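# Ease the crate down the roller lane onto its stop

## Task

Get the crate to travel along the roller lane until it sits at rest touching the stop. It must never strike the stop or any arm at speed. The cans standing on its lid must stay where they are and must never be gripped, whether by one hand or pinched between two. Arm feet, in metres in the scene frame, with facing given in degrees counter-clockwise from +x: arm1 x=-1.28 y=+0.67 z=+0.90 facing -82; arm2 x=-0.27 y=+0.68 z=+0.81 facing -101; arm3 x=+1.26 y=+0.64 z=+1.00 facing -85; arm4 x=+1.32 y=-0.61 z=+0.83 facing +101; arm5 x=+0.27 y=-0.68 z=+1.00 facing +86; arm6 x=-1.12 y=-0.62 z=+0.80 facing +95. Finish by releasing everything and pulling the arms away. If the crate only stays in place because a robot is holding it, the goal is not met.

## Robot and tools

Robots: six identical i2rt Big YAM arms named arm1 to arm6. Each has six joints, a two-finger gripper and a wrist camera, and the hand reaches roughly 1.0 m from the joint1 axis. Arms 1-3 stand along y about +0.65 and face -y. Arms 4-6 stand along y about -0.65 and face +y. The lane runs between the two rows. A fixed room camera, cam_high, sits at about x=-0.39, y=1.57, z=1.95 and looks down over the scene.

Frame: there is one shared scene frame with its origin on the floor and +z up. The hand point lies midway between the fingertips. The hand's z axis points along the fingers, and the fingers open and close along its y axis.

execute_actions(actions, cameras): actions is a list holding exactly one action, or an empty list to just observe. The action is an object keyed by arm name, and each arm's entry is {"joints": {...}}. You can give each arm its own set of named joints. Every value is an absolute joint target, not an offset. Units and ranges are:
- joint1_rad -2.879 to 2.879: base yaw, positive turns counter-clockwise seen from above, and 0 points along the foot's facing.
- joint2_rad 0 to 3.141: shoulder. At 0 the upper arm points backward and roughly level; increasing it lifts the arm and then carries it forward.
- joint3_rad 0 to 3.019: elbow. At 0 it is folded; increasing it opens the elbow.
- joint4_rad -1.692 to 1.57: hand pitch, positive raises the fingers.
- joint5_rad -1.57 to 1.57: sideways hand swing, positive goes to the arm's right.
- joint6_rad -2.094 to 2.094: hand roll, positive is clockwise seen from behind.
- gripper_m 0 to 0.093: fingertip gap in metres.
The tolerances for counting a joint as arrived are ±0.045, 0.14, 0.09, 0.055, 0.03, 0.035 rad and 0.003 m. All motions in one action start together. Each joint moves at its own rate, so the hand can swing along a wide path. An action lasts at most 15 s. Any joint or arm you leave out may keep pushing toward its earlier target. An unknown key or an out-of-range number rejects the whole call and nothing moves. cameras takes a list of camera names or "all". Leaving it out or passing null gives all cameras, and [] gives none. The pictures line lists the order of the returned images.

wait(seconds 0 to 10): sends no new commands and returns the current state and images. zoom_image(camera, region [x0,y0,x1,y1] in pixels, at most 504x504) enlarges part of the latest full image from that camera. finished_scene(scene) ends the scene for good and reports success. There are two scenes, and the next scene's task comes back in that result.

Result lines: joint_status describes how each commanded joint finished.
- off_target: the joint stopped away from its target and may still be pushing.
- contact_stop: the joint stopped against something and now holds where it is.
- time_out: the joint did not arrive in time. It may keep a nearby target and go on pushing, and if the way clears it will move on its own.
- not_followed: a built-in anti-collision check blocked the arm's joint targets, and it may retry them on later actions. A "joint command not followed" line with a cause explains why.
- limit_stop_at_motor_heat: shown after an over-temperature fault. Send the target again.
on_its_own lists joints you did not command this call, with "held at" giving the target they keep, not their position. To relieve a joint that keeps pushing, command it to its reported position. A target very close to the current position may produce no motion.

Cautions: the arms do not stop on contact and can push hard. Two robots pressing hard on each other fails the task and ends the run, and a hard hit may do the same. The anti-collision check can react too late, and it ignores fingers, gripper housings and wrist cameras. Sustained pushing or holding a load heats the motors. MOTOR HOT appears from 85 °C. At 100 °C the arm goes limp and drops, shown as an OVER-TEMPERATURE FAULT. Some heat carries over into the next scene. A stop in one call cancels the remaining execute_actions, wait and finished_scene calls in that reply. Pushing anything out of the work area or onto the floor fails the task. Loose objects may sometimes get a brief push from outside. The simulation keeps running while you think, and during that time the robot keeps its last command.

Cameras: the wrist cameras are fisheye 504x504 and cam_high is a 672x504 pinhole with radial distortion. Calibrations are approximate, and a wrist camera's pose comes from its arm's joint readings. Use the images to check the crate's speed, whether the cans stay put, and the crate's contact with the stop. Move the crate gently, for example by guiding or braking it with the fingers without gripping the cans. Then open the hands, move the arms clear, and confirm the crate stays at rest against the stop before ending the scene.

Each tool is called after ">>>" as name([rows], argument=value, ...), one row to a line, values as JSON.

## Session

>>> execute_actions(actions=[])

Scene clock: 0.00 s.
arm1.joint_positions: joint1_rad=+0.253 joint2_rad=+0.502 joint3_rad=+1.478 joint4_rad=-1.149 joint5_rad=-0.199 joint6_rad=+0.129 gripper_m=+0.095
arm1.joint_status: not commanded
arm1.hand: x=-1.1784 y=+0.5133 z=+1.5431 quat_wxyz=(-0.589, -0.414, -0.647, +0.254) (m; scene frame)
arm2.joint_positions: joint1_rad=-0.656 joint2_rad=+0.490 joint3_rad=+1.327 joint4_rad=-1.227 joint5_rad=-0.124 joint6_rad=-0.489 gripper_m=+0.094
arm2.joint_status: not commanded
arm2.hand: x=-0.4062 y=+0.5315 z=+1.3709 quat_wxyz=(-0.115, -0.665, -0.497, +0.546) (m; scene frame)
arm3.joint_positions: joint1_rad=+0.208 joint2_rad=+0.488 joint3_rad=+1.391 joint4_rad=-1.458 joint5_rad=-0.146 joint6_rad=+0.327 gripper_m=+0.095
arm3.joint_status: not commanded
arm3.hand: x=+1.3238 y=+0.4926 z=+1.5386 quat_wxyz=(-0.464, -0.605, -0.626, +0.161) (m; scene frame)
arm4.joint_positions: joint1_rad=-0.174 joint2_rad=+0.553 joint3_rad=+1.450 joint4_rad=-1.182 joint5_rad=+0.119 joint6_rad=+0.368 gripper_m=+0.095
arm4.joint_status: not commanded
arm4.hand: x=+1.3397 y=-0.4020 z=+1.4483 quat_wxyz=(-0.374, +0.428, -0.675, -0.470) (m; scene frame)
arm5.joint_positions: joint1_rad=+0.386 joint2_rad=+0.546 joint3_rad=+1.317 joint4_rad=-1.347 joint5_rad=+0.035 joint6_rad=+0.034 gripper_m=+0.094
arm5.joint_status: not commanded
arm5.hand: x=+0.2080 y=-0.4781 z=+1.5174 quat_wxyz=(-0.292, +0.696, -0.533, -0.381) (m; scene frame)
arm6.joint_positions: joint1_rad=-0.469 joint2_rad=+0.574 joint3_rad=+1.306 joint4_rad=-1.512 joint5_rad=-0.227 joint6_rad=+0.208 gripper_m=+0.094
arm6.joint_status: not commanded
arm6.hand: x=-1.0837 y=-0.4201 z=+1.2743 quat_wxyz=(-0.226, +0.469, -0.788, -0.328) (m; scene frame)
pictures: arm1_cam_wrist, arm2_cam_wrist, arm3_cam_wrist, arm4_cam_wrist, arm5_cam_wrist, arm6_cam_wrist, cam_high
Images, in order (width x height): arm1_cam_wrist 504x504, arm2_cam_wrist 504x504, arm3_cam_wrist 504x504, arm4_cam_wrist 504x504, arm5_cam_wrist 504x504, arm6_cam_wrist 504x504, cam_high 672x504.

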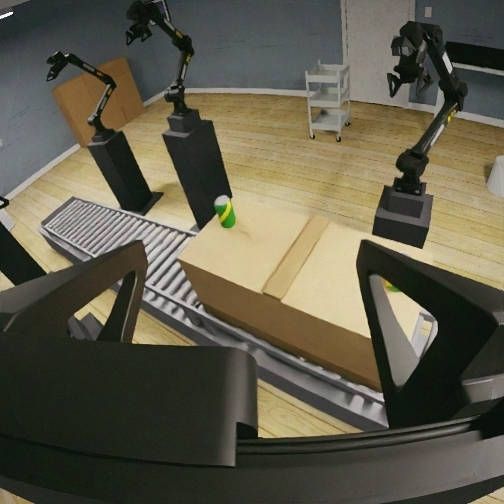

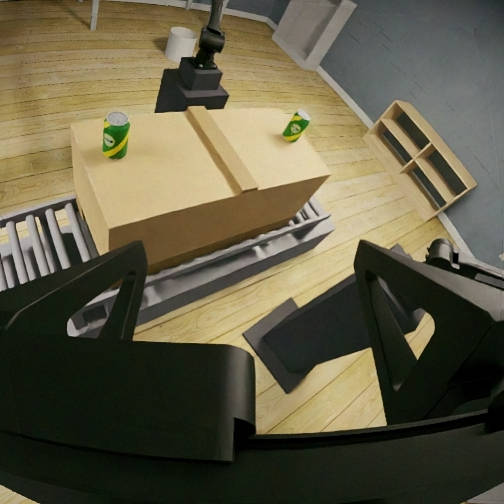

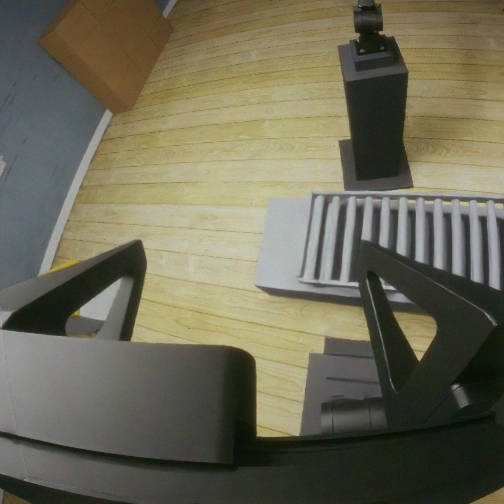

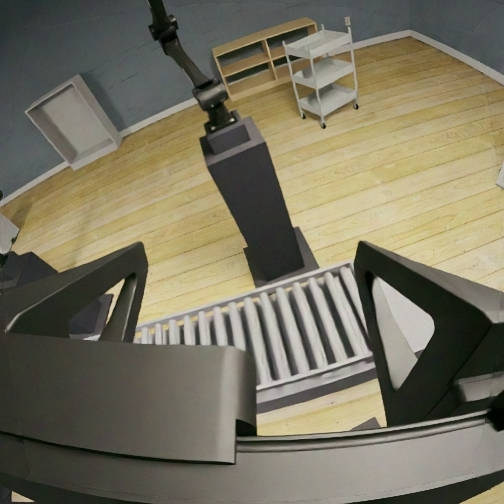

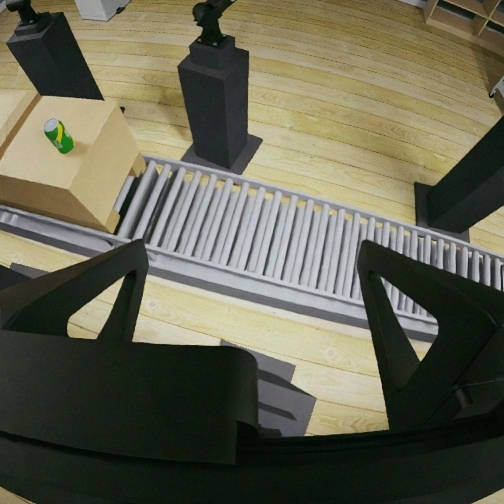

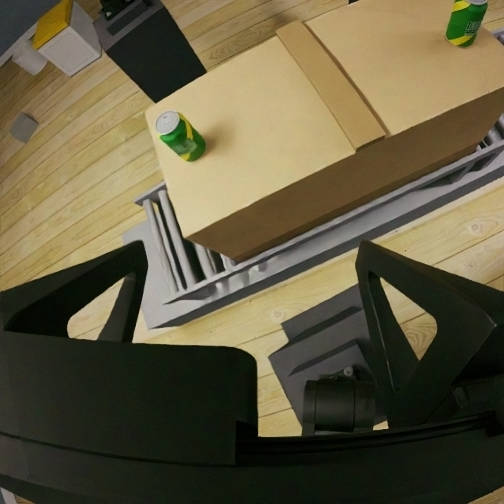

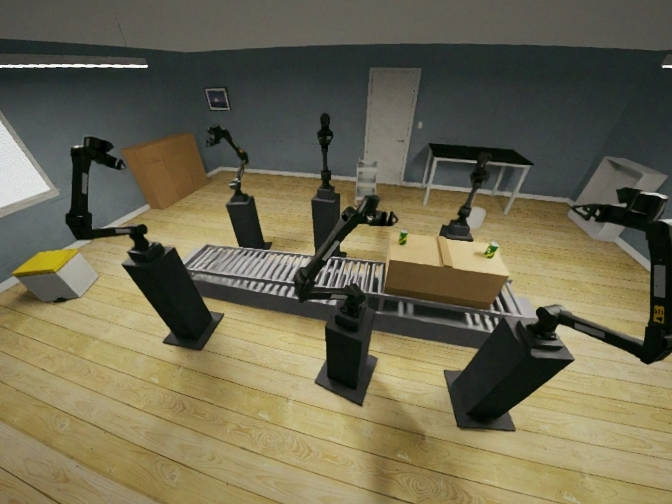

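>>> zoom_image(camera="cam_high", region=[340, 200, 560, 360])

>>> zoom_image(camera="cam_high", region=[150, 200, 370, 360])

>>> zoom_image(camera="arm5_cam_wrist", region=[0, 70, 260, 270])

Region (340, 200, 560, 360) of cam_high's 672x504 image, scaled by 2.291, with more detail than that image has; it fills the top 367 rows of this view, and the rest is white.

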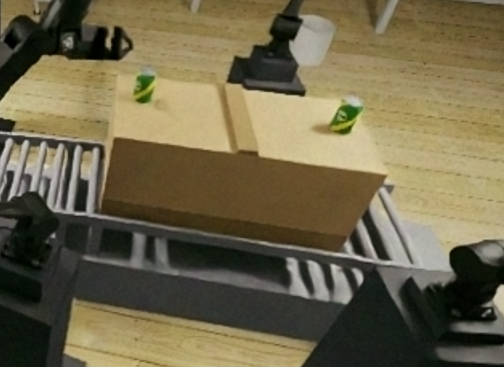

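Region (150, 200, 370, 360) of cam_high's 672x504 image, scaled by 2.291, with more detail than that image has; it fills the top 367 rows of this view, and the rest is white.

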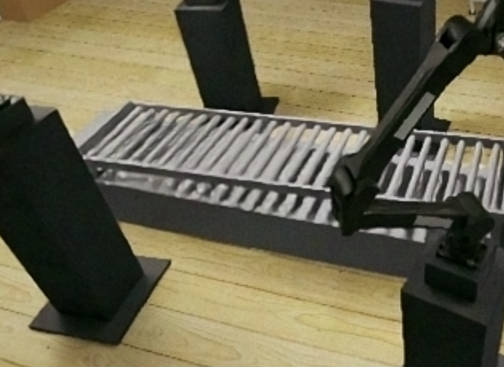

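Region (0, 70, 260, 270) of arm5_cam_wrist's 504x504 image, scaled by 1.938, with more detail than that image has; it fills the top 388 rows of this view, and the rest is white.

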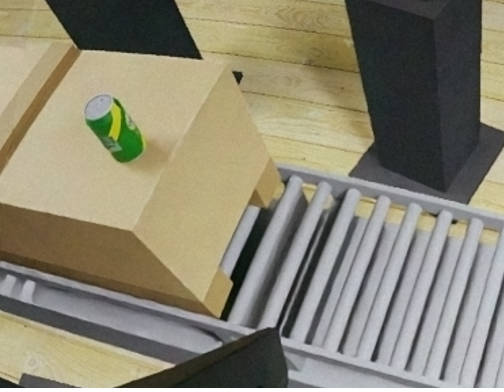

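>>> execute_actions([
  {"arm2":{"joints":{"joint1_rad":0.19,"joint2_rad":1.9,"joint3_rad":1.6,"joint4_rad":-1.1,"joint5_rad":0,"joint6_rad":0,"gripper_m":0}},"arm5":{"joints":{"joint1_rad":0,"joint2_rad":2.2,"joint3_rad":1.6,"joint4_rad":-0.7,"joint5_rad":0,"joint6_rad":0,"gripper_m":0}},"arm4":{"joints":{"joint1_rad":0.4,"joint2_rad":2.2,"joint3_rad":1.9,"joint4_rad":-0.9,"joint5_rad":0,"joint6_rad":0,"gripper_m":0}},"arm1":{"joints":{"joint1_rad":-0.45,"joint2_rad":1.5,"joint3_rad":1.6,"joint4_rad":-1.1,"joint5_rad":0,"joint6_rad":0,"gripper_m":0}}},
], cameras=["cam_high"])

Scene clock: 3.93 s.
arm1.joint_positions: joint1_rad=-0.454 joint2_rad=+1.502 joint3_rad=+1.589 joint4_rad=-1.111 joint5_rad=-0.003 joint6_rad=+0.012 gripper_m=+0.001
arm1.joint_status: all done
arm1.hand: x=-1.4551 y=+0.1212 z=+1.2312 quat_wxyz=(-0.157, -0.782, -0.563, +0.217) (m; scene frame)
arm2.joint_positions: joint1_rad=+0.200 joint2_rad=+1.890 joint3_rad=+1.583 joint4_rad=-1.097 joint5_rad=+0.000 joint6_rad=-0.008 gripper_m=+0.000
arm2.joint_status: all done
arm2.hand: x=-0.2666 y=+0.0686 z=+0.9237 quat_wxyz=(-0.060, -0.702, -0.707, +0.059) (m; scene frame)
arm3.joint_positions: joint1_rad=+0.208 joint2_rad=+0.488 joint3_rad=+1.391 joint4_rad=-1.458 joint5_rad=-0.146 joint6_rad=+0.327 gripper_m=+0.095
arm3.joint_status: not commanded
arm3.hand: x=+1.3238 y=+0.4926 z=+1.5386 quat_wxyz=(-0.464, -0.605, -0.626, +0.161) (m; scene frame)
arm4.joint_positions: joint1_rad=+0.398 joint2_rad=+2.215 joint3_rad=+1.865 joint4_rad=-0.900 joint5_rad=+0.003 joint6_rad=+0.011 gripper_m=+0.001
arm4.joint_status: all done
arm4.hand: x=+0.9128 y=+0.0062 z=+0.8600 quat_wxyz=(-0.077, +0.868, -0.471, -0.141) (m; scene frame)
arm5.joint_positions: joint1_rad=+0.004 joint2_rad=+2.184 joint3_rad=+1.585 joint4_rad=-0.706 joint5_rad=+0.000 joint6_rad=+0.010 gripper_m=+0.000
arm5.joint_status: all done
arm5.hand: x=+0.3197 y=-0.0047 z=+0.9535 quat_wxyz=(-0.103, +0.672, -0.728, -0.091) (m; scene frame)
arm6.joint_positions: joint1_rad=-0.469 joint2_rad=+0.574 joint3_rad=+1.306 joint4_rad=-1.512 joint5_rad=-0.227 joint6_rad=+0.208 gripper_m=+0.094
arm6.joint_status: not commanded
arm6.hand: x=-1.0837 y=-0.4201 z=+1.2743 quat_wxyz=(-0.226, +0.469, -0.788, -0.328) (m; scene frame)
pictures: cam_high
Images, in order (width x height): cam_high 672x504.

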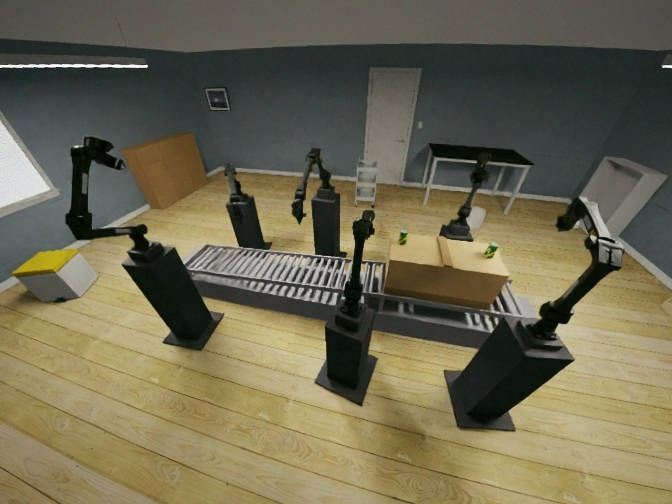

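>>> execute_actions([
  {"arm2":{"joints":{"joint1_rad":0.0,"joint2_rad":2.2,"joint4_rad":-0.95}},"arm1":{"joints":{"joint1_rad":-0.35,"joint2_rad":2.4,"joint4_rad":-0.7}},"arm5":{"joints":{"joint2_rad":2.55,"joint4_rad":-0.5}},"arm4":{"joints":{"joint1_rad":0.7,"joint2_rad":2.7,"joint3_rad":2.4,"joint4_rad":-0.5}}},
], cameras=["cam_high","arm1_cam_wrist","arm2_cam_wrist"])

Scene clock: 6.83 s.
arm1.joint_positions: joint1_rad=-0.344 joint2_rad=+2.404 joint3_rad=+1.589 joint4_rad=-0.715 joint5_rad=-0.002 joint6_rad=+0.011 gripper_m=+0.001
arm1.joint_status: all done
arm1.hand: x=-1.4069 y=+0.0620 z=+0.7055 quat_wxyz=(-0.009, -0.779, -0.627, +0.015) (m; scene frame)
arm2.joint_positions: joint1_rad=-0.012 joint2_rad=+2.194 joint3_rad=+1.585 joint4_rad=-0.957 joint5_rad=-0.003 joint6_rad=-0.008 gripper_m=+0.000
arm2.joint_status: all done
arm2.hand: x=-0.3940 y=+0.0794 z=+0.7466 quat_wxyz=(-0.005, -0.775, -0.632, +0.000) (m; scene frame)
arm3.joint_positions: joint1_rad=+0.208 joint2_rad=+0.488 joint3_rad=+1.391 joint4_rad=-1.458 joint5_rad=-0.146 joint6_rad=+0.327 gripper_m=+0.095
arm3.joint_status: not commanded
arm3.hand: x=+1.3238 y=+0.4926 z=+1.5386 quat_wxyz=(-0.464, -0.605, -0.626, +0.161) (m; scene frame)
arm4.joint_positions: joint1_rad=+0.693 joint2_rad=+2.717 joint3_rad=+2.346 joint4_rad=-0.513 joint5_rad=-0.001 joint6_rad=+0.008 gripper_m=+0.001
arm4.joint_status: all done
arm4.hand: x=+0.6219 y=-0.0347 z=+0.7267 quat_wxyz=(-0.112, +0.885, -0.321, -0.317) (m; scene frame)
arm5.joint_positions: joint1_rad=+0.004 joint2_rad=+2.570 joint3_rad=+1.581 joint4_rad=-0.508 joint5_rad=+0.000 joint6_rad=+0.010 gripper_m=+0.000
arm5.joint_status: all done
arm5.hand: x=+0.3168 y=-0.0727 z=+0.7183 quat_wxyz=(-0.033, +0.678, -0.734, -0.025) (m; scene frame)
arm6.joint_positions: joint1_rad=-0.469 joint2_rad=+0.574 joint3_rad=+1.306 joint4_rad=-1.512 joint5_rad=-0.227 joint6_rad=+0.208 gripper_m=+0.094
arm6.joint_status: not commanded
arm6.hand: x=-1.0837 y=-0.4201 z=+1.2743 quat_wxyz=(-0.226, +0.469, -0.788, -0.328) (m; scene frame)
pictures: arm1_cam_wrist, arm2_cam_wrist, cam_high
camera_calibration (this result's frames):
arm1_cam_wrist: T_world_to_cam=[[-0.98076, 0.195194, -0.00304434, -1.38969], [0.160367, 0.814464, 0.557612, -0.212739], [0.111322, 0.546396, -0.830096, 0.832681], [0, 0, 0, 1]] pos_world=[-1.42153, -0.0104465, 0.8056]
arm2_cam_wrist: T_world_to_cam=[[-0.98018, 0.198071, 0.00383991, -0.407591], [0.162746, 0.794013, 0.585711, -0.430508], [0.112964, 0.574727, -0.810511, 0.726252], [0, 0, 0, 1]] pos_world=[-0.411489, 0.0051647, 0.842353]
Images, in order (width x height): arm1_cam_wrist 504x504, arm2_cam_wrist 504x504, cam_high 672x504.

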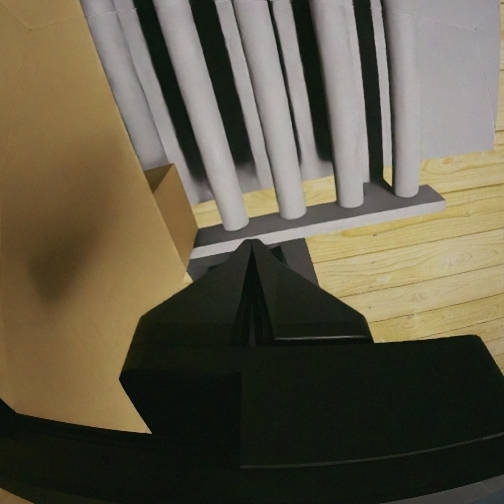

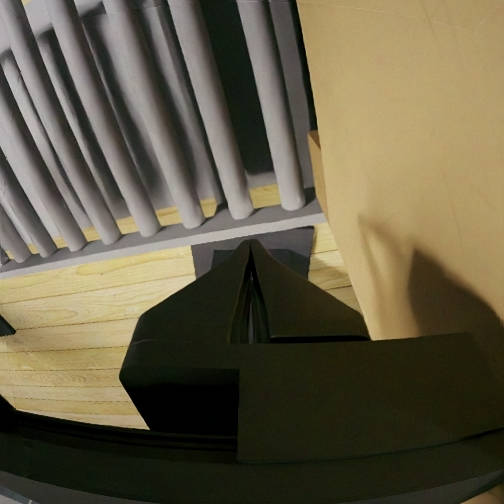

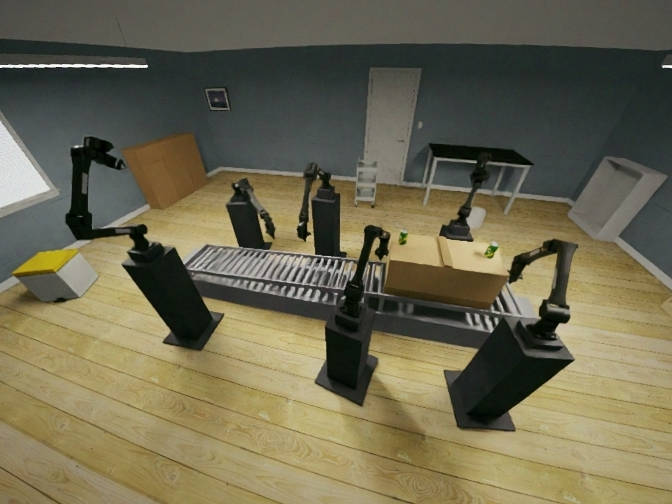

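>>> execute_actions([
  {"arm2":{"joints":{"joint1_rad":0.03,"joint2_rad":2.3}},"arm1":{"joints":{"joint1_rad":-0.27}}},
], cameras=["arm1_cam_wrist","arm2_cam_wrist"])

>>> execute_actions([
  {"arm1":{"joints":{"joint1_rad":-0.21}}},
], cameras=["cam_high","arm1_cam_wrist","arm2_cam_wrist"])

Scene clock: 8.10 s.
arm1.joint_positions: joint1_rad=-0.275 joint2_rad=+2.402 joint3_rad=+1.589 joint4_rad=-0.714 joint5_rad=+0.006 joint6_rad=+0.005 gripper_m=+0.001
arm1.joint_status: all done
arm1.hand: x=-1.3666 y=+0.0543 z=+0.7061 quat_wxyz=(-0.007, -0.755, -0.656, +0.018) (m; scene frame)
arm2.joint_positions: joint1_rad=+0.026 joint2_rad=+2.296 joint3_rad=+1.585 joint4_rad=-0.956 joint5_rad=-0.003 joint6_rad=-0.008 gripper_m=+0.000
arm2.joint_status: all done
arm2.hand: x=-0.3675 y=+0.0975 z=+0.6877 quat_wxyz=(+0.028, -0.763, -0.645, -0.039) (m; scene frame)
arm3.joint_positions: joint1_rad=+0.208 joint2_rad=+0.488 joint3_rad=+1.391 joint4_rad=-1.458 joint5_rad=-0.146 joint6_rad=+0.327 gripper_m=+0.095
arm3.joint_status: not commanded
arm3.hand: x=+1.3238 y=+0.4926 z=+1.5386 quat_wxyz=(-0.464, -0.605, -0.626, +0.161) (m; scene frame)
arm4.joint_positions: joint1_rad=+0.693 joint2_rad=+2.717 joint3_rad=+2.346 joint4_rad=-0.513 joint5_rad=-0.001 joint6_rad=+0.008 gripper_m=+0.001
arm4.joint_status: not commanded
arm4.hand: x=+0.6219 y=-0.0347 z=+0.7267 quat_wxyz=(-0.112, +0.885, -0.321, -0.317) (m; scene frame)
arm5.joint_positions: joint1_rad=+0.004 joint2_rad=+2.570 joint3_rad=+1.581 joint4_rad=-0.508 joint5_rad=+0.000 joint6_rad=+0.010 gripper_m=+0.000
arm5.joint_status: not commanded
arm5.hand: x=+0.3168 y=-0.0727 z=+0.7183 quat_wxyz=(-0.033, +0.678, -0.734, -0.025) (m; scene frame)
arm6.joint_positions: joint1_rad=-0.469 joint2_rad=+0.574 joint3_rad=+1.306 joint4_rad=-1.512 joint5_rad=-0.227 joint6_rad=+0.208 gripper_m=+0.094
arm6.joint_status: not commanded
arm6.hand: x=-1.0837 y=-0.4201 z=+1.2743 quat_wxyz=(-0.226, +0.469, -0.788, -0.328) (m; scene frame)
pictures: arm1_cam_wrist, arm2_cam_wrist
camera_calibration (this result's frames):
arm1_cam_wrist: T_world_to_cam=[[-0.992467, 0.122419, 0.00475431, -1.36626], [0.104384, 0.824669, 0.555901, -0.289114], [0.0641319, 0.552209, -0.831235, 0.768933], [0, 0, 0, 1]] pos_world=[-1.3751, -0.0189329, 0.806378]
arm2_cam_wrist: T_world_to_cam=[[-0.986959, 0.160936, 0.00342605, -0.383568], [0.122483, 0.736992, 0.664711, -0.478234], [0.104451, 0.656462, -0.747093, 0.610321], [0, 0, 0, 1]] pos_world=[-0.383739, 0.0135319, 0.775167]
Images, in order (width x height): arm1_cam_wrist 504x504, arm2_cam_wrist 504x504.

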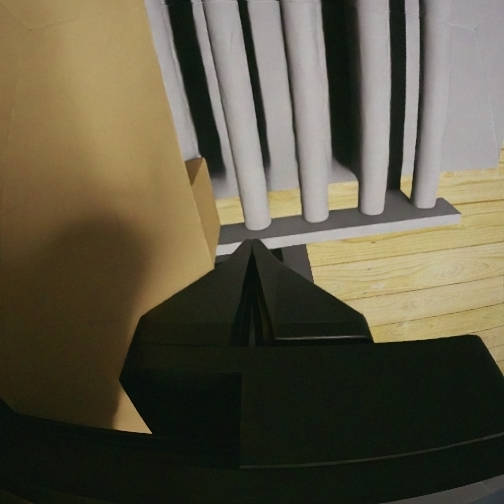

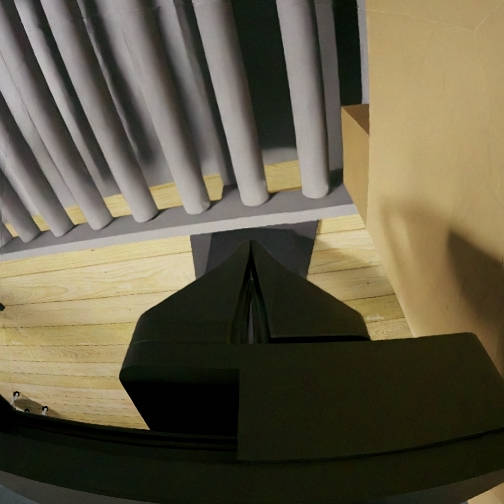

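Scene clock: 9.67 s.
arm1.joint_positions: joint1_rad=-0.243 joint2_rad=+2.402 joint3_rad=+1.589 joint4_rad=-0.714 joint5_rad=+0.007 joint6_rad=+0.000 gripper_m=+0.001
arm1.joint_status: all done
arm1.hand: x=-1.3471 y=+0.0519 z=+0.7060 quat_wxyz=(-0.007, -0.742, -0.670, +0.018) (m; scene frame)
arm2.joint_positions: joint1_rad=+0.026 joint2_rad=+2.296 joint3_rad=+1.585 joint4_rad=-0.956 joint5_rad=-0.003 joint6_rad=-0.008 gripper_m=+0.000
arm2.joint_status: not commanded
arm2.hand: x=-0.3675 y=+0.0975 z=+0.6877 quat_wxyz=(+0.028, -0.763, -0.645, -0.039) (m; scene frame)
arm3.joint_positions: joint1_rad=+0.208 joint2_rad=+0.488 joint3_rad=+1.391 joint4_rad=-1.458 joint5_rad=-0.146 joint6_rad=+0.327 gripper_m=+0.095
arm3.joint_status: not commanded
arm3.hand: x=+1.3238 y=+0.4926 z=+1.5386 quat_wxyz=(-0.464, -0.605, -0.626, +0.161) (m; scene frame)
arm4.joint_positions: joint1_rad=+0.693 joint2_rad=+2.717 joint3_rad=+2.346 joint4_rad=-0.513 joint5_rad=-0.001 joint6_rad=+0.008 gripper_m=+0.001
arm4.joint_status: not commanded
arm4.hand: x=+0.6219 y=-0.0347 z=+0.7267 quat_wxyz=(-0.112, +0.885, -0.321, -0.317) (m; scene frame)
arm5.joint_positions: joint1_rad=+0.004 joint2_rad=+2.570 joint3_rad=+1.581 joint4_rad=-0.508 joint5_rad=+0.000 joint6_rad=+0.010 gripper_m=+0.000
arm5.joint_status: not commanded
arm5.hand: x=+0.3168 y=-0.0727 z=+0.7183 quat_wxyz=(-0.033, +0.678, -0.734, -0.025) (m; scene frame)
arm6.joint_positions: joint1_rad=-0.469 joint2_rad=+0.574 joint3_rad=+1.306 joint4_rad=-1.512 joint5_rad=-0.227 joint6_rad=+0.208 gripper_m=+0.094
arm6.joint_status: not commanded
arm6.hand: x=-1.0837 y=-0.4201 z=+1.2743 quat_wxyz=(-0.226, +0.469, -0.788, -0.328) (m; scene frame)
pictures: arm1_cam_wrist, arm2_cam_wrist, cam_high
camera_calibration (this result's frames):
arm1_cam_wrist: T_world_to_cam=[[-0.996372, 0.0849046, 0.00589023, -1.35069], [0.0738271, 0.827792, 0.556157, -0.330617], [0.0423444, 0.554574, -0.831056, 0.739288], [0, 0, 0, 1]] pos_world=[-1.35268, -0.0216286, 0.806221]
arm2_cam_wrist: T_world_to_cam=[[-0.986959, 0.160936, 0.00342605, -0.383568], [0.122483, 0.736992, 0.664711, -0.478234], [0.104451, 0.656462, -0.747093, 0.610321], [0, 0, 0, 1]] pos_world=[-0.383739, 0.0135319, 0.775167]
Images, in order (width x height): arm1_cam_wrist 504x504, arm2_cam_wrist 504x504, cam_high 672x504.

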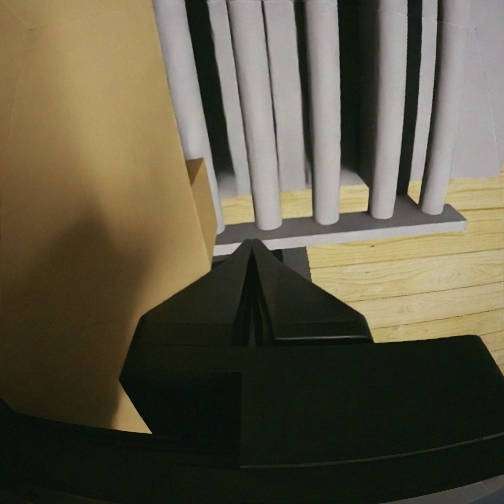

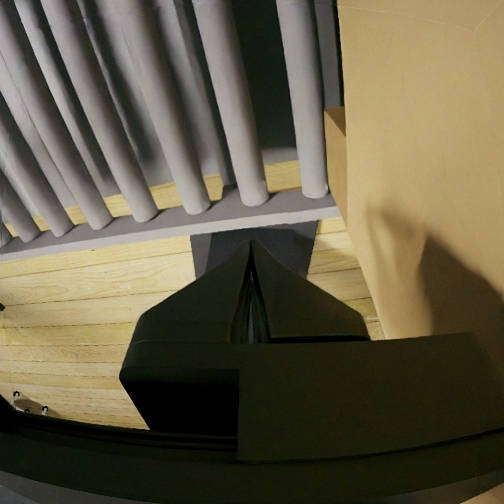

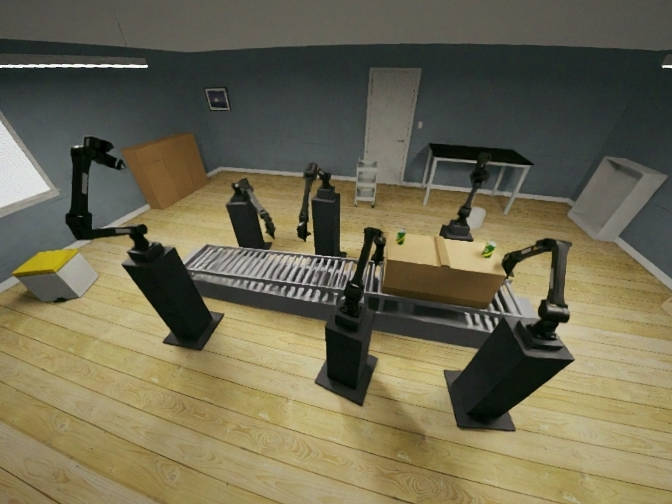

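>>> execute_actions([
  {"arm1":{"joints":{"joint1_rad":-0.15}}},
], cameras=[])

>>> execute_actions([
  {"arm1":{"joints":{"joint1_rad":-0.08}},"arm2":{"joints":{"joint1_rad":0.09}}},
], cameras=[])

>>> execute_actions([
  {"arm1":{"joints":{"joint1_rad":-0.01}},"arm2":{"joints":{"joint1_rad":0.16}}},
], cameras=["cam_high","arm2_cam_wrist"])

Scene clock: 11.40 s.
arm1.joint_positions: joint1_rad=-0.194 joint2_rad=+2.402 joint3_rad=+1.589 joint4_rad=-0.713 joint5_rad=+0.011 joint6_rad=-0.006 gripper_m=+0.001
arm1.joint_status: all done
arm1.hand: x=-1.3173 y=+0.0493 z=+0.7058 quat_wxyz=(-0.007, -0.724, -0.690, +0.019) (m; scene frame)
arm2.joint_positions: joint1_rad=+0.047 joint2_rad=+2.295 joint3_rad=+1.585 joint4_rad=-0.956 joint5_rad=-0.005 joint6_rad=-0.008 gripper_m=+0.000
arm2.joint_status: not commanded
arm2.hand: x=-0.3549 y=+0.0954 z=+0.6879 quat_wxyz=(+0.027, -0.756, -0.653, -0.039) (m; scene frame)
arm3.joint_positions: joint1_rad=+0.208 joint2_rad=+0.488 joint3_rad=+1.391 joint4_rad=-1.458 joint5_rad=-0.146 joint6_rad=+0.327 gripper_m=+0.095
arm3.joint_status: not commanded
arm3.hand: x=+1.3238 y=+0.4926 z=+1.5386 quat_wxyz=(-0.464, -0.605, -0.626, +0.161) (m; scene frame)
arm4.joint_positions: joint1_rad=+0.693 joint2_rad=+2.717 joint3_rad=+2.346 joint4_rad=-0.513 joint5_rad=-0.001 joint6_rad=+0.008 gripper_m=+0.001
arm4.joint_status: not commanded
arm4.hand: x=+0.6219 y=-0.0347 z=+0.7267 quat_wxyz=(-0.112, +0.885, -0.321, -0.317) (m; scene frame)
arm5.joint_positions: joint1_rad=+0.004 joint2_rad=+2.570 joint3_rad=+1.581 joint4_rad=-0.508 joint5_rad=+0.000 joint6_rad=+0.010 gripper_m=+0.000
arm5.joint_status: not commanded
arm5.hand: x=+0.3168 y=-0.0727 z=+0.7183 quat_wxyz=(-0.033, +0.678, -0.734, -0.025) (m; scene frame)
arm6.joint_positions: joint1_rad=-0.469 joint2_rad=+0.574 joint3_rad=+1.306 joint4_rad=-1.512 joint5_rad=-0.227 joint6_rad=+0.208 gripper_m=+0.094
arm6.joint_status: not commanded
arm6.hand: x=-1.0837 y=-0.4201 z=+1.2743 quat_wxyz=(-0.226, +0.469, -0.788, -0.328) (m; scene frame)
pictures: none
No camera images: the call's "cameras" was empty. Leave "cameras" out to get every camera's image.

Scene clock: 12.80 s.
arm1.joint_positions: joint1_rad=-0.119 joint2_rad=+2.402 joint3_rad=+1.589 joint4_rad=-0.708 joint5_rad=+0.010 joint6_rad=-0.001 gripper_m=+0.001
arm1.joint_status: all done
arm1.hand: x=-1.2706 y=+0.0470 z=+0.7058 quat_wxyz=(-0.009, -0.699, -0.715, +0.021) (m; scene frame)
arm2.joint_positions: joint1_rad=+0.118 joint2_rad=+2.295 joint3_rad=+1.585 joint4_rad=-0.956 joint5_rad=-0.008 joint6_rad=-0.008 gripper_m=+0.000
arm2.joint_status: all done
arm2.hand: x=-0.3129 y=+0.0903 z=+0.6883 quat_wxyz=(+0.027, -0.732, -0.679, -0.039) (m; scene frame)
arm3.joint_positions: joint1_rad=+0.208 joint2_rad=+0.488 joint3_rad=+1.391 joint4_rad=-1.458 joint5_rad=-0.146 joint6_rad=+0.327 gripper_m=+0.095
arm3.joint_status: not commanded
arm3.hand: x=+1.3238 y=+0.4926 z=+1.5386 quat_wxyz=(-0.464, -0.605, -0.626, +0.161) (m; scene frame)
arm4.joint_positions: joint1_rad=+0.693 joint2_rad=+2.717 joint3_rad=+2.346 joint4_rad=-0.513 joint5_rad=-0.001 joint6_rad=+0.008 gripper_m=+0.001
arm4.joint_status: not commanded
arm4.hand: x=+0.6219 y=-0.0347 z=+0.7267 quat_wxyz=(-0.112, +0.885, -0.321, -0.317) (m; scene frame)
arm5.joint_positions: joint1_rad=+0.004 joint2_rad=+2.570 joint3_rad=+1.581 joint4_rad=-0.508 joint5_rad=+0.000 joint6_rad=+0.010 gripper_m=+0.000
arm5.joint_status: not commanded
arm5.hand: x=+0.3168 y=-0.0727 z=+0.7183 quat_wxyz=(-0.033, +0.678, -0.734, -0.025) (m; scene frame)
arm6.joint_positions: joint1_rad=-0.469 joint2_rad=+0.574 joint3_rad=+1.306 joint4_rad=-1.512 joint5_rad=-0.227 joint6_rad=+0.208 gripper_m=+0.094
arm6.joint_status: not commanded
arm6.hand: x=-1.0837 y=-0.4201 z=+1.2743 quat_wxyz=(-0.226, +0.469, -0.788, -0.328) (m; scene frame)
pictures: none
No camera images: the call's "cameras" was empty. Leave "cameras" out to get every camera's image.

Scene clock: 14.27 s.
arm1.joint_positions: joint1_rad=-0.052 joint2_rad=+2.402 joint3_rad=+1.589 joint4_rad=-0.707 joint5_rad=+0.012 joint6_rad=+0.014 gripper_m=+0.001
arm1.joint_status: all done
arm1.hand: x=-1.2296 y=+0.0488 z=+0.7056 quat_wxyz=(-0.010, -0.680, -0.732, +0.021) (m; scene frame)
arm2.joint_positions: joint1_rad=+0.185 joint2_rad=+2.295 joint3_rad=+1.585 joint4_rad=-0.956 joint5_rad=-0.007 joint6_rad=-0.008 gripper_m=+0.000
arm2.joint_status: all done
arm2.hand: x=-0.2735 y=+0.0885 z=+0.6884 quat_wxyz=(+0.029, -0.709, -0.704, -0.037) (m; scene frame)
arm3.joint_positions: joint1_rad=+0.208 joint2_rad=+0.488 joint3_rad=+1.391 joint4_rad=-1.458 joint5_rad=-0.146 joint6_rad=+0.327 gripper_m=+0.095
arm3.joint_status: not commanded
arm3.hand: x=+1.3238 y=+0.4926 z=+1.5386 quat_wxyz=(-0.464, -0.605, -0.626, +0.161) (m; scene frame)
arm4.joint_positions: joint1_rad=+0.693 joint2_rad=+2.717 joint3_rad=+2.346 joint4_rad=-0.513 joint5_rad=-0.001 joint6_rad=+0.008 gripper_m=+0.001
arm4.joint_status: not commanded
arm4.hand: x=+0.6219 y=-0.0347 z=+0.7267 quat_wxyz=(-0.112, +0.885, -0.321, -0.317) (m; scene frame)
arm5.joint_positions: joint1_rad=+0.004 joint2_rad=+2.570 joint3_rad=+1.581 joint4_rad=-0.508 joint5_rad=+0.000 joint6_rad=+0.010 gripper_m=+0.000
arm5.joint_status: not commanded
arm5.hand: x=+0.3168 y=-0.0727 z=+0.7183 quat_wxyz=(-0.033, +0.678, -0.734, -0.025) (m; scene frame)
arm6.joint_positions: joint1_rad=-0.469 joint2_rad=+0.574 joint3_rad=+1.306 joint4_rad=-1.512 joint5_rad=-0.227 joint6_rad=+0.208 gripper_m=+0.094
arm6.joint_status: not commanded
arm6.hand: x=-1.0837 y=-0.4201 z=+1.2743 quat_wxyz=(-0.226, +0.469, -0.788, -0.328) (m; scene frame)
pictures: arm2_cam_wrist, cam_high
camera_calibration (this result's frames):
arm2_cam_wrist: T_world_to_cam=[[-0.999996, 0.00262245, -0.000873421, -0.275915], [0.00138185, 0.747983, 0.663716, -0.516986], [0.00239387, 0.663713, -0.747984, 0.579055], [0, 0, 0, 1]] pos_world=[-0.276586, 0.00309432, 0.776015]
Images, in order (width x height): arm2_cam_wrist 504x504, cam_high 672x504.

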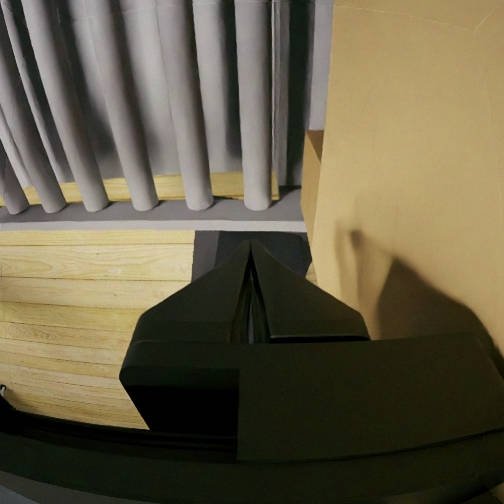

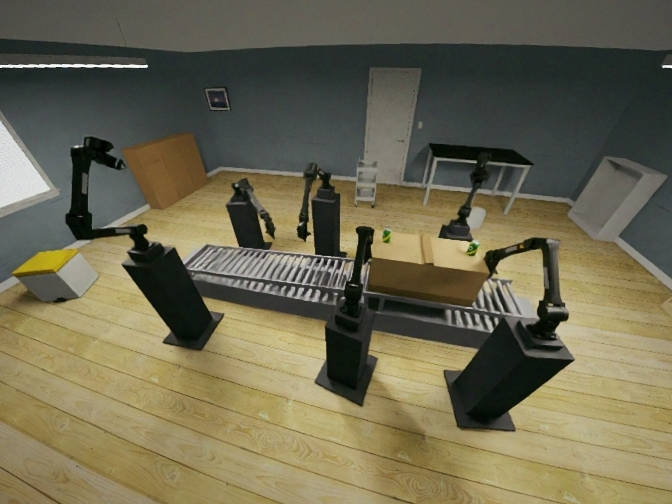

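>>> execute_actions([
  {"arm1":{"joints":{"joint1_rad":0.08}},"arm2":{"joints":{"joint1_rad":0.25}},"arm5":{"joints":{"joint1_rad":0.44,"joint2_rad":2.63}}},
], cameras=[])

>>> execute_actions([
  {"arm1":{"joints":{"joint1_rad":0.17}},"arm2":{"joints":{"joint1_rad":0.34}}},
], cameras=[])

>>> execute_actions([
  {"arm1":{"joints":{"joint1_rad":0.26}},"arm2":{"joints":{"joint1_rad":0.43}}},
], cameras=[])

>>> execute_actions([
  {"arm1":{"joints":{"joint1_rad":0.35}},"arm2":{"joints":{"joint1_rad":0.52}}},
], cameras=["cam_high","arm5_cam_wrist","arm1_cam_wrist"])

Scene clock: 16.47 s.
arm1.joint_positions: joint1_rad=+0.047 joint2_rad=+2.402 joint3_rad=+1.589 joint4_rad=-0.706 joint5_rad=+0.010 joint6_rad=+0.021 gripper_m=+0.001
arm1.joint_status: all done
arm1.hand: x=-1.1676 y=+0.0569 z=+0.7053 quat_wxyz=(-0.012, -0.646, -0.763, +0.019) (m; scene frame)
arm2.joint_positions: joint1_rad=+0.289 joint2_rad=+2.295 joint3_rad=+1.585 joint4_rad=-0.956 joint5_rad=-0.011 joint6_rad=+0.010 gripper_m=+0.000
arm2.joint_status: all done
arm2.hand: x=-0.2115 y=+0.0907 z=+0.6888 quat_wxyz=(+0.030, -0.678, -0.734, -0.036) (m; scene frame)
arm3.joint_positions: joint1_rad=+0.208 joint2_rad=+0.488 joint3_rad=+1.391 joint4_rad=-1.458 joint5_rad=-0.146 joint6_rad=+0.327 gripper_m=+0.095
arm3.joint_status: not commanded
arm3.hand: x=+1.3238 y=+0.4926 z=+1.5386 quat_wxyz=(-0.464, -0.605, -0.626, +0.161) (m; scene frame)
arm4.joint_positions: joint1_rad=+0.693 joint2_rad=+2.717 joint3_rad=+2.346 joint4_rad=-0.513 joint5_rad=-0.001 joint6_rad=+0.008 gripper_m=+0.001
arm4.joint_status: not commanded
arm4.hand: x=+0.6219 y=-0.0347 z=+0.7267 quat_wxyz=(-0.112, +0.885, -0.321, -0.317) (m; scene frame)
arm5.joint_positions: joint1_rad=+0.431 joint2_rad=+2.596 joint3_rad=+1.581 joint4_rad=-0.506 joint5_rad=-0.001 joint6_rad=+0.007 gripper_m=+0.000
arm5.joint_status: all done
arm5.hand: x=+0.0663 y=-0.1189 z=+0.7010 quat_wxyz=(-0.020, +0.819, -0.573, -0.020) (m; scene frame)
arm6.joint_positions: joint1_rad=-0.469 joint2_rad=+0.574 joint3_rad=+1.306 joint4_rad=-1.512 joint5_rad=-0.227 joint6_rad=+0.208 gripper_m=+0.094
arm6.joint_status: not commanded
arm6.hand: x=-1.0837 y=-0.4201 z=+1.2743 quat_wxyz=(-0.226, +0.469, -0.788, -0.328) (m; scene frame)
pictures: none
No camera images: the call's "cameras" was empty. Leave "cameras" out to get every camera's image.

Scene clock: 17.93 s.
arm1.joint_positions: joint1_rad=+0.128 joint2_rad=+2.402 joint3_rad=+1.589 joint4_rad=-0.706 joint5_rad=+0.012 joint6_rad=+0.022 gripper_m=+0.001
arm1.joint_status: all done
arm1.hand: x=-1.1188 y=+0.0680 z=+0.7051 quat_wxyz=(-0.013, -0.615, -0.788, +0.019) (m; scene frame)
arm2.joint_positions: joint1_rad=+0.375 joint2_rad=+2.294 joint3_rad=+1.585 joint4_rad=-0.951 joint5_rad=-0.011 joint6_rad=+0.010 gripper_m=+0.000
arm2.joint_status: all done
arm2.hand: x=-0.1612 y=+0.0962 z=+0.6890 quat_wxyz=(+0.029, -0.646, -0.762, -0.033) (m; scene frame)
arm3.joint_positions: joint1_rad=+0.208 joint2_rad=+0.488 joint3_rad=+1.391 joint4_rad=-1.458 joint5_rad=-0.146 joint6_rad=+0.327 gripper_m=+0.095
arm3.joint_status: not commanded
arm3.hand: x=+1.3238 y=+0.4926 z=+1.5386 quat_wxyz=(-0.464, -0.605, -0.626, +0.161) (m; scene frame)
arm4.joint_positions: joint1_rad=+0.693 joint2_rad=+2.717 joint3_rad=+2.346 joint4_rad=-0.513 joint5_rad=-0.001 joint6_rad=+0.008 gripper_m=+0.001
arm4.joint_status: not commanded
arm4.hand: x=+0.6219 y=-0.0347 z=+0.7267 quat_wxyz=(-0.112, +0.885, -0.321, -0.317) (m; scene frame)
arm5.joint_positions: joint1_rad=+0.431 joint2_rad=+2.596 joint3_rad=+1.581 joint4_rad=-0.506 joint5_rad=-0.001 joint6_rad=+0.007 gripper_m=+0.000
arm5.joint_status: not commanded
arm5.hand: x=+0.0663 y=-0.1189 z=+0.7010 quat_wxyz=(-0.020, +0.819, -0.573, -0.020) (m; scene frame)
arm6.joint_positions: joint1_rad=-0.469 joint2_rad=+0.574 joint3_rad=+1.306 joint4_rad=-1.512 joint5_rad=-0.227 joint6_rad=+0.208 gripper_m=+0.094
arm6.joint_status: not commanded
arm6.hand: x=-1.0837 y=-0.4201 z=+1.2743 quat_wxyz=(-0.226, +0.469, -0.788, -0.328) (m; scene frame)
pictures: none
No camera images: the call's "cameras" was empty. Leave "cameras" out to get every camera's image.

Scene clock: 19.40 s.
arm1.joint_positions: joint1_rad=+0.221 joint2_rad=+2.402 joint3_rad=+1.589 joint4_rad=-0.706 joint5_rad=+0.012 joint6_rad=+0.020 gripper_m=+0.001
arm1.joint_status: all done
arm1.hand: x=-1.0641 y=+0.0856 z=+0.7049 quat_wxyz=(-0.014, -0.577, -0.817, +0.018) (m; scene frame)
arm2.joint_positions: joint1_rad=+0.469 joint2_rad=+2.293 joint3_rad=+1.586 joint4_rad=-0.943 joint5_rad=-0.013 joint6_rad=+0.007 gripper_m=+0.000
arm2.joint_status: all done
arm2.hand: x=-0.1056 y=+0.1059 z=+0.6901 quat_wxyz=(+0.026, -0.608, -0.793, -0.029) (m; scene frame)
arm3.joint_positions: joint1_rad=+0.208 joint2_rad=+0.488 joint3_rad=+1.391 joint4_rad=-1.458 joint5_rad=-0.146 joint6_rad=+0.327 gripper_m=+0.095
arm3.joint_status: not commanded
arm3.hand: x=+1.3238 y=+0.4926 z=+1.5386 quat_wxyz=(-0.464, -0.605, -0.626, +0.161) (m; scene frame)
arm4.joint_positions: joint1_rad=+0.693 joint2_rad=+2.717 joint3_rad=+2.346 joint4_rad=-0.513 joint5_rad=-0.001 joint6_rad=+0.008 gripper_m=+0.001
arm4.joint_status: not commanded
arm4.hand: x=+0.6219 y=-0.0347 z=+0.7267 quat_wxyz=(-0.112, +0.885, -0.321, -0.317) (m; scene frame)
arm5.joint_positions: joint1_rad=+0.431 joint2_rad=+2.596 joint3_rad=+1.581 joint4_rad=-0.506 joint5_rad=-0.001 joint6_rad=+0.007 gripper_m=+0.000
arm5.joint_status: not commanded
arm5.hand: x=+0.0663 y=-0.1189 z=+0.7010 quat_wxyz=(-0.020, +0.819, -0.573, -0.020) (m; scene frame)
arm6.joint_positions: joint1_rad=-0.469 joint2_rad=+0.574 joint3_rad=+1.306 joint4_rad=-1.512 joint5_rad=-0.227 joint6_rad=+0.208 gripper_m=+0.094
arm6.joint_status: not commanded
arm6.hand: x=-1.0837 y=-0.4201 z=+1.2743 quat_wxyz=(-0.226, +0.469, -0.788, -0.328) (m; scene frame)
pictures: none
No camera images: the call's "cameras" was empty. Leave "cameras" out to get every camera's image.

Scene clock: 21.20 s.
arm1.joint_positions: joint1_rad=+0.305 joint2_rad=+2.402 joint3_rad=+1.589 joint4_rad=-0.706 joint5_rad=+0.009 joint6_rad=+0.031 gripper_m=+0.001
arm1.joint_status: joint1_rad time_out (moved +0.084 of +0.129)
arm1.on_its_own: joint1_rad reads +0.305 and still pushes toward +0.350 since a time_out
arm1.hand: x=-1.0155 y=+0.1061 z=+0.7047 quat_wxyz=(-0.015, -0.547, -0.837, +0.016) (m; scene frame)
arm2.joint_positions: joint1_rad=+0.557 joint2_rad=+2.292 joint3_rad=+1.589 joint4_rad=-0.941 joint5_rad=-0.012 joint6_rad=+0.004 gripper_m=+0.000
arm2.joint_status: all done
arm2.hand: x=-0.0557 y=+0.1202 z=+0.6912 quat_wxyz=(+0.025, -0.572, -0.820, -0.026) (m; scene frame)
arm3.joint_positions: joint1_rad=+0.208 joint2_rad=+0.488 joint3_rad=+1.391 joint4_rad=-1.458 joint5_rad=-0.146 joint6_rad=+0.327 gripper_m=+0.095
arm3.joint_status: not commanded
arm3.hand: x=+1.3238 y=+0.4926 z=+1.5386 quat_wxyz=(-0.464, -0.605, -0.626, +0.161) (m; scene frame)
arm4.joint_positions: joint1_rad=+0.693 joint2_rad=+2.717 joint3_rad=+2.346 joint4_rad=-0.513 joint5_rad=-0.001 joint6_rad=+0.008 gripper_m=+0.001
arm4.joint_status: not commanded
arm4.hand: x=+0.6219 y=-0.0347 z=+0.7267 quat_wxyz=(-0.112, +0.885, -0.321, -0.317) (m; scene frame)
arm5.joint_positions: joint1_rad=+0.431 joint2_rad=+2.596 joint3_rad=+1.581 joint4_rad=-0.506 joint5_rad=-0.001 joint6_rad=+0.007 gripper_m=+0.000
arm5.joint_status: not commanded
arm5.hand: x=+0.0663 y=-0.1189 z=+0.7010 quat_wxyz=(-0.020, +0.819, -0.573, -0.020) (m; scene frame)
arm6.joint_positions: joint1_rad=-0.469 joint2_rad=+0.574 joint3_rad=+1.306 joint4_rad=-1.512 joint5_rad=-0.227 joint6_rad=+0.208 gripper_m=+0.094
arm6.joint_status: not commanded
arm6.hand: x=-1.0837 y=-0.4201 z=+1.2743 quat_wxyz=(-0.226, +0.469, -0.788, -0.328) (m; scene frame)
pictures: arm1_cam_wrist, arm5_cam_wrist, cam_high
camera_calibration (this result's frames):
arm1_cam_wrist: T_world_to_cam=[[-0.908199, -0.418533, 0.00205334, -0.879246], [-0.348257, 0.758407, 0.550941, -0.816834], [-0.232144, 0.499649, -0.834541, 0.423692], [0, 0, 0, 1]] pos_world=[-0.984641, 0.0398011, 0.805422]
arm5_cam_wrist: T_world_to_cam=[[0.937066, 0.348724, 0.0172913, -0.0368943], [0.283922, -0.789888, 0.543567, -0.485325], [0.203213, -0.504449, -0.839187, 0.638371], [0, 0, 0, 1]] pos_world=[0.0426413, -0.0484601, 0.800158]
Images, in order (width x height): arm1_cam_wrist 504x504, arm5_cam_wrist 504x504, cam_high 672x504.

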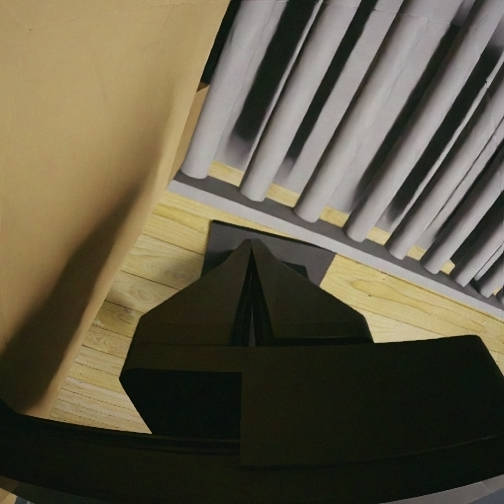

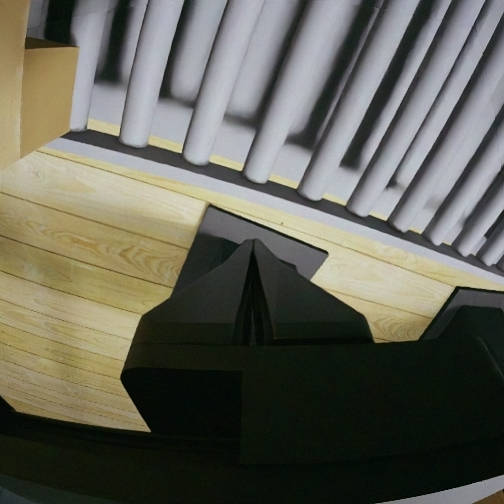

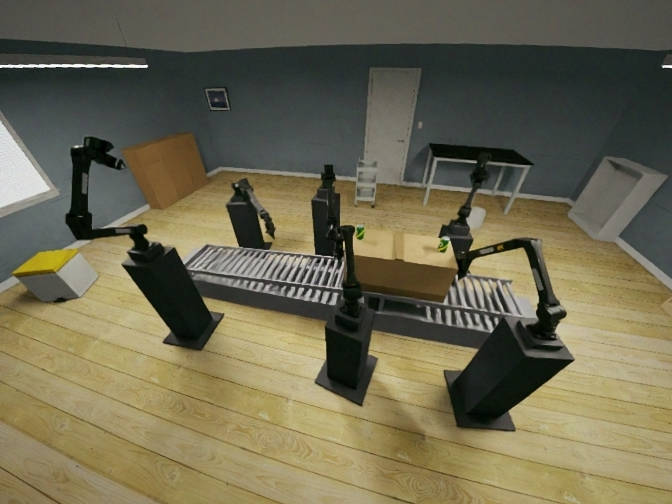

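Test whether it follows by gravity alone.

>>> execute_actions([
  {"arm1":{"joints":{"joint1_rad":0.35,"joint6_rad":0.4}},"arm2":{"joints":{"joint1_rad":0.62}},"arm5":{"joints":{"joint6_rad":0.3,"joint2_rad":2.68}}},
], cameras=[])

>>> execute_actions([
  {"arm2":{"joints":{"joint1_rad":0.68}}},
], cameras=["cam_high","arm2_cam_wrist","arm1_cam_wrist"])

Scene clock: 23.03 s.
arm1.joint_positions: joint1_rad=+0.322 joint2_rad=+2.402 joint3_rad=+1.589 joint4_rad=-0.706 joint5_rad=+0.005 joint6_rad=+0.388 gripper_m=+0.001
arm1.joint_status: all done
arm1.hand: x=-1.0054 y=+0.1110 z=+0.7047 quat_wxyz=(-0.019, -0.680, -0.733, +0.011) (m; scene frame)
arm2.joint_positions: joint1_rad=+0.622 joint2_rad=+2.292 joint3_rad=+1.589 joint4_rad=-0.941 joint5_rad=-0.003 joint6_rad=+0.004 gripper_m=+0.000
arm2.joint_status: all done
arm2.hand: x=-0.0215 y=+0.1344 z=+0.6913 quat_wxyz=(+0.029, -0.545, -0.838, -0.021) (m; scene frame)
arm3.joint_positions: joint1_rad=+0.208 joint2_rad=+0.488 joint3_rad=+1.391 joint4_rad=-1.458 joint5_rad=-0.146 joint6_rad=+0.327 gripper_m=+0.095
arm3.joint_status: not commanded
arm3.hand: x=+1.3238 y=+0.4926 z=+1.5386 quat_wxyz=(-0.464, -0.605, -0.626, +0.161) (m; scene frame)
arm4.joint_positions: joint1_rad=+0.693 joint2_rad=+2.717 joint3_rad=+2.346 joint4_rad=-0.513 joint5_rad=-0.001 joint6_rad=+0.008 gripper_m=+0.001
arm4.joint_status: not commanded
arm4.hand: x=+0.6219 y=-0.0347 z=+0.7267 quat_wxyz=(-0.112, +0.885, -0.321, -0.317) (m; scene frame)
arm5.joint_positions: joint1_rad=+0.431 joint2_rad=+2.661 joint3_rad=+1.581 joint4_rad=-0.506 joint5_rad=-0.001 joint6_rad=+0.290 gripper_m=+0.000
arm5.joint_status: all done
arm5.hand: x=+0.0769 y=-0.1461 z=+0.6645 quat_wxyz=(-0.002, +0.730, -0.683, +0.007) (m; scene frame)
arm6.joint_positions: joint1_rad=-0.469 joint2_rad=+0.574 joint3_rad=+1.306 joint4_rad=-1.512 joint5_rad=-0.227 joint6_rad=+0.208 gripper_m=+0.094
arm6.joint_status: not commanded
arm6.hand: x=-1.0837 y=-0.4201 z=+1.2743 quat_wxyz=(-0.226, +0.469, -0.788, -0.328) (m; scene frame)
pictures: none
No camera images: the call's "cameras" was empty. Leave "cameras" out to get every camera's image.

Scene clock: 23.90 s.
arm1.joint_positions: joint1_rad=+0.322 joint2_rad=+2.402 joint3_rad=+1.589 joint4_rad=-0.706 joint5_rad=+0.005 joint6_rad=+0.388 gripper_m=+0.001
arm1.joint_status: not commanded
arm1.hand: x=-1.0053 y=+0.1110 z=+0.7047 quat_wxyz=(-0.019, -0.681, -0.732, +0.011) (m; scene frame)
arm2.joint_positions: joint1_rad=+0.681 joint2_rad=+2.292 joint3_rad=+1.589 joint4_rad=-0.941 joint5_rad=-0.002 joint6_rad=+0.004 gripper_m=+0.000
arm2.joint_status: all done
arm2.hand: x=+0.0105 y=+0.1499 z=+0.6914 quat_wxyz=(+0.029, -0.519, -0.854, -0.020) (m; scene frame)
arm3.joint_positions: joint1_rad=+0.208 joint2_rad=+0.488 joint3_rad=+1.391 joint4_rad=-1.458 joint5_rad=-0.146 joint6_rad=+0.327 gripper_m=+0.095
arm3.joint_status: not commanded
arm3.hand: x=+1.3238 y=+0.4926 z=+1.5386 quat_wxyz=(-0.464, -0.605, -0.626, +0.161) (m; scene frame)
arm4.joint_positions: joint1_rad=+0.693 joint2_rad=+2.717 joint3_rad=+2.346 joint4_rad=-0.513 joint5_rad=-0.001 joint6_rad=+0.008 gripper_m=+0.001
arm4.joint_status: not commanded
arm4.hand: x=+0.6219 y=-0.0347 z=+0.7267 quat_wxyz=(-0.112, +0.885, -0.321, -0.317) (m; scene frame)
arm5.joint_positions: joint1_rad=+0.431 joint2_rad=+2.661 joint3_rad=+1.581 joint4_rad=-0.506 joint5_rad=-0.001 joint6_rad=+0.290 gripper_m=+0.000
arm5.joint_status: not commanded
arm5.hand: x=+0.0769 y=-0.1461 z=+0.6645 quat_wxyz=(-0.002, +0.730, -0.683, +0.007) (m; scene frame)
arm6.joint_positions: joint1_rad=-0.469 joint2_rad=+0.574 joint3_rad=+1.306 joint4_rad=-1.512 joint5_rad=-0.227 joint6_rad=+0.208 gripper_m=+0.094
arm6.joint_status: not commanded
arm6.hand: x=-1.0837 y=-0.4201 z=+1.2743 quat_wxyz=(-0.226, +0.469, -0.788, -0.328) (m; scene frame)
pictures: arm1_cam_wrist, arm2_cam_wrist, cam_high
camera_calibration (this result's frames):
arm1_cam_wrist: T_world_to_cam=[[-0.995653, -0.0915172, -0.017315, -0.978484], [-0.0858686, 0.829899, 0.551265, -0.561393], [-0.0360805, 0.550356, -0.83415, 0.61477], [0, 0, 0, 1]] pos_world=[-1.00026, 0.0380097, 0.805344]
arm2_cam_wrist: T_world_to_cam=[[-0.885967, -0.463702, 0.00655099, 0.0715445], [-0.350037, 0.677928, 0.646442, -0.539143], [-0.304197, 0.570433, -0.762935, 0.567386], [0, 0, 0, 1]] pos_world=[0.0472631, 0.0750199, 0.780935]
Images, in order (width x height): arm1_cam_wrist 504x504, arm2_cam_wrist 504x504, cam_high 672x504.

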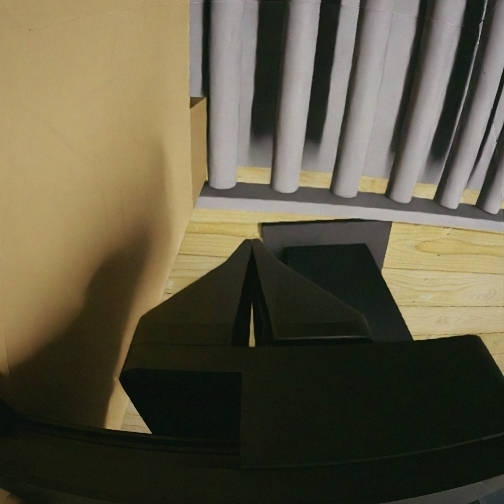

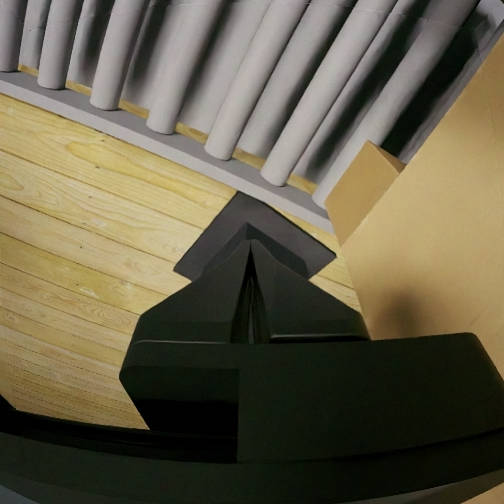

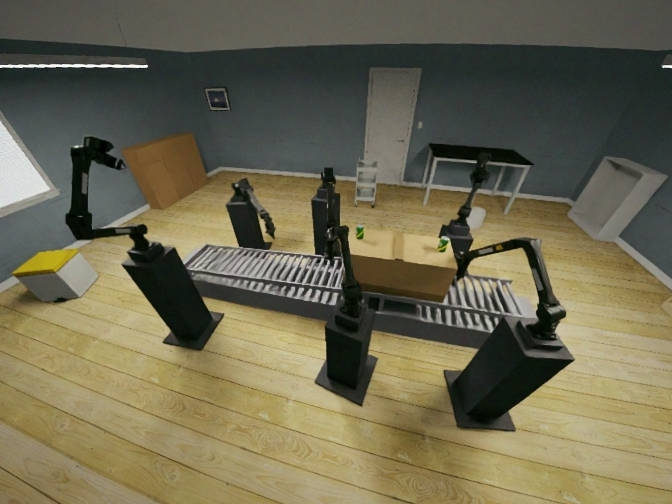

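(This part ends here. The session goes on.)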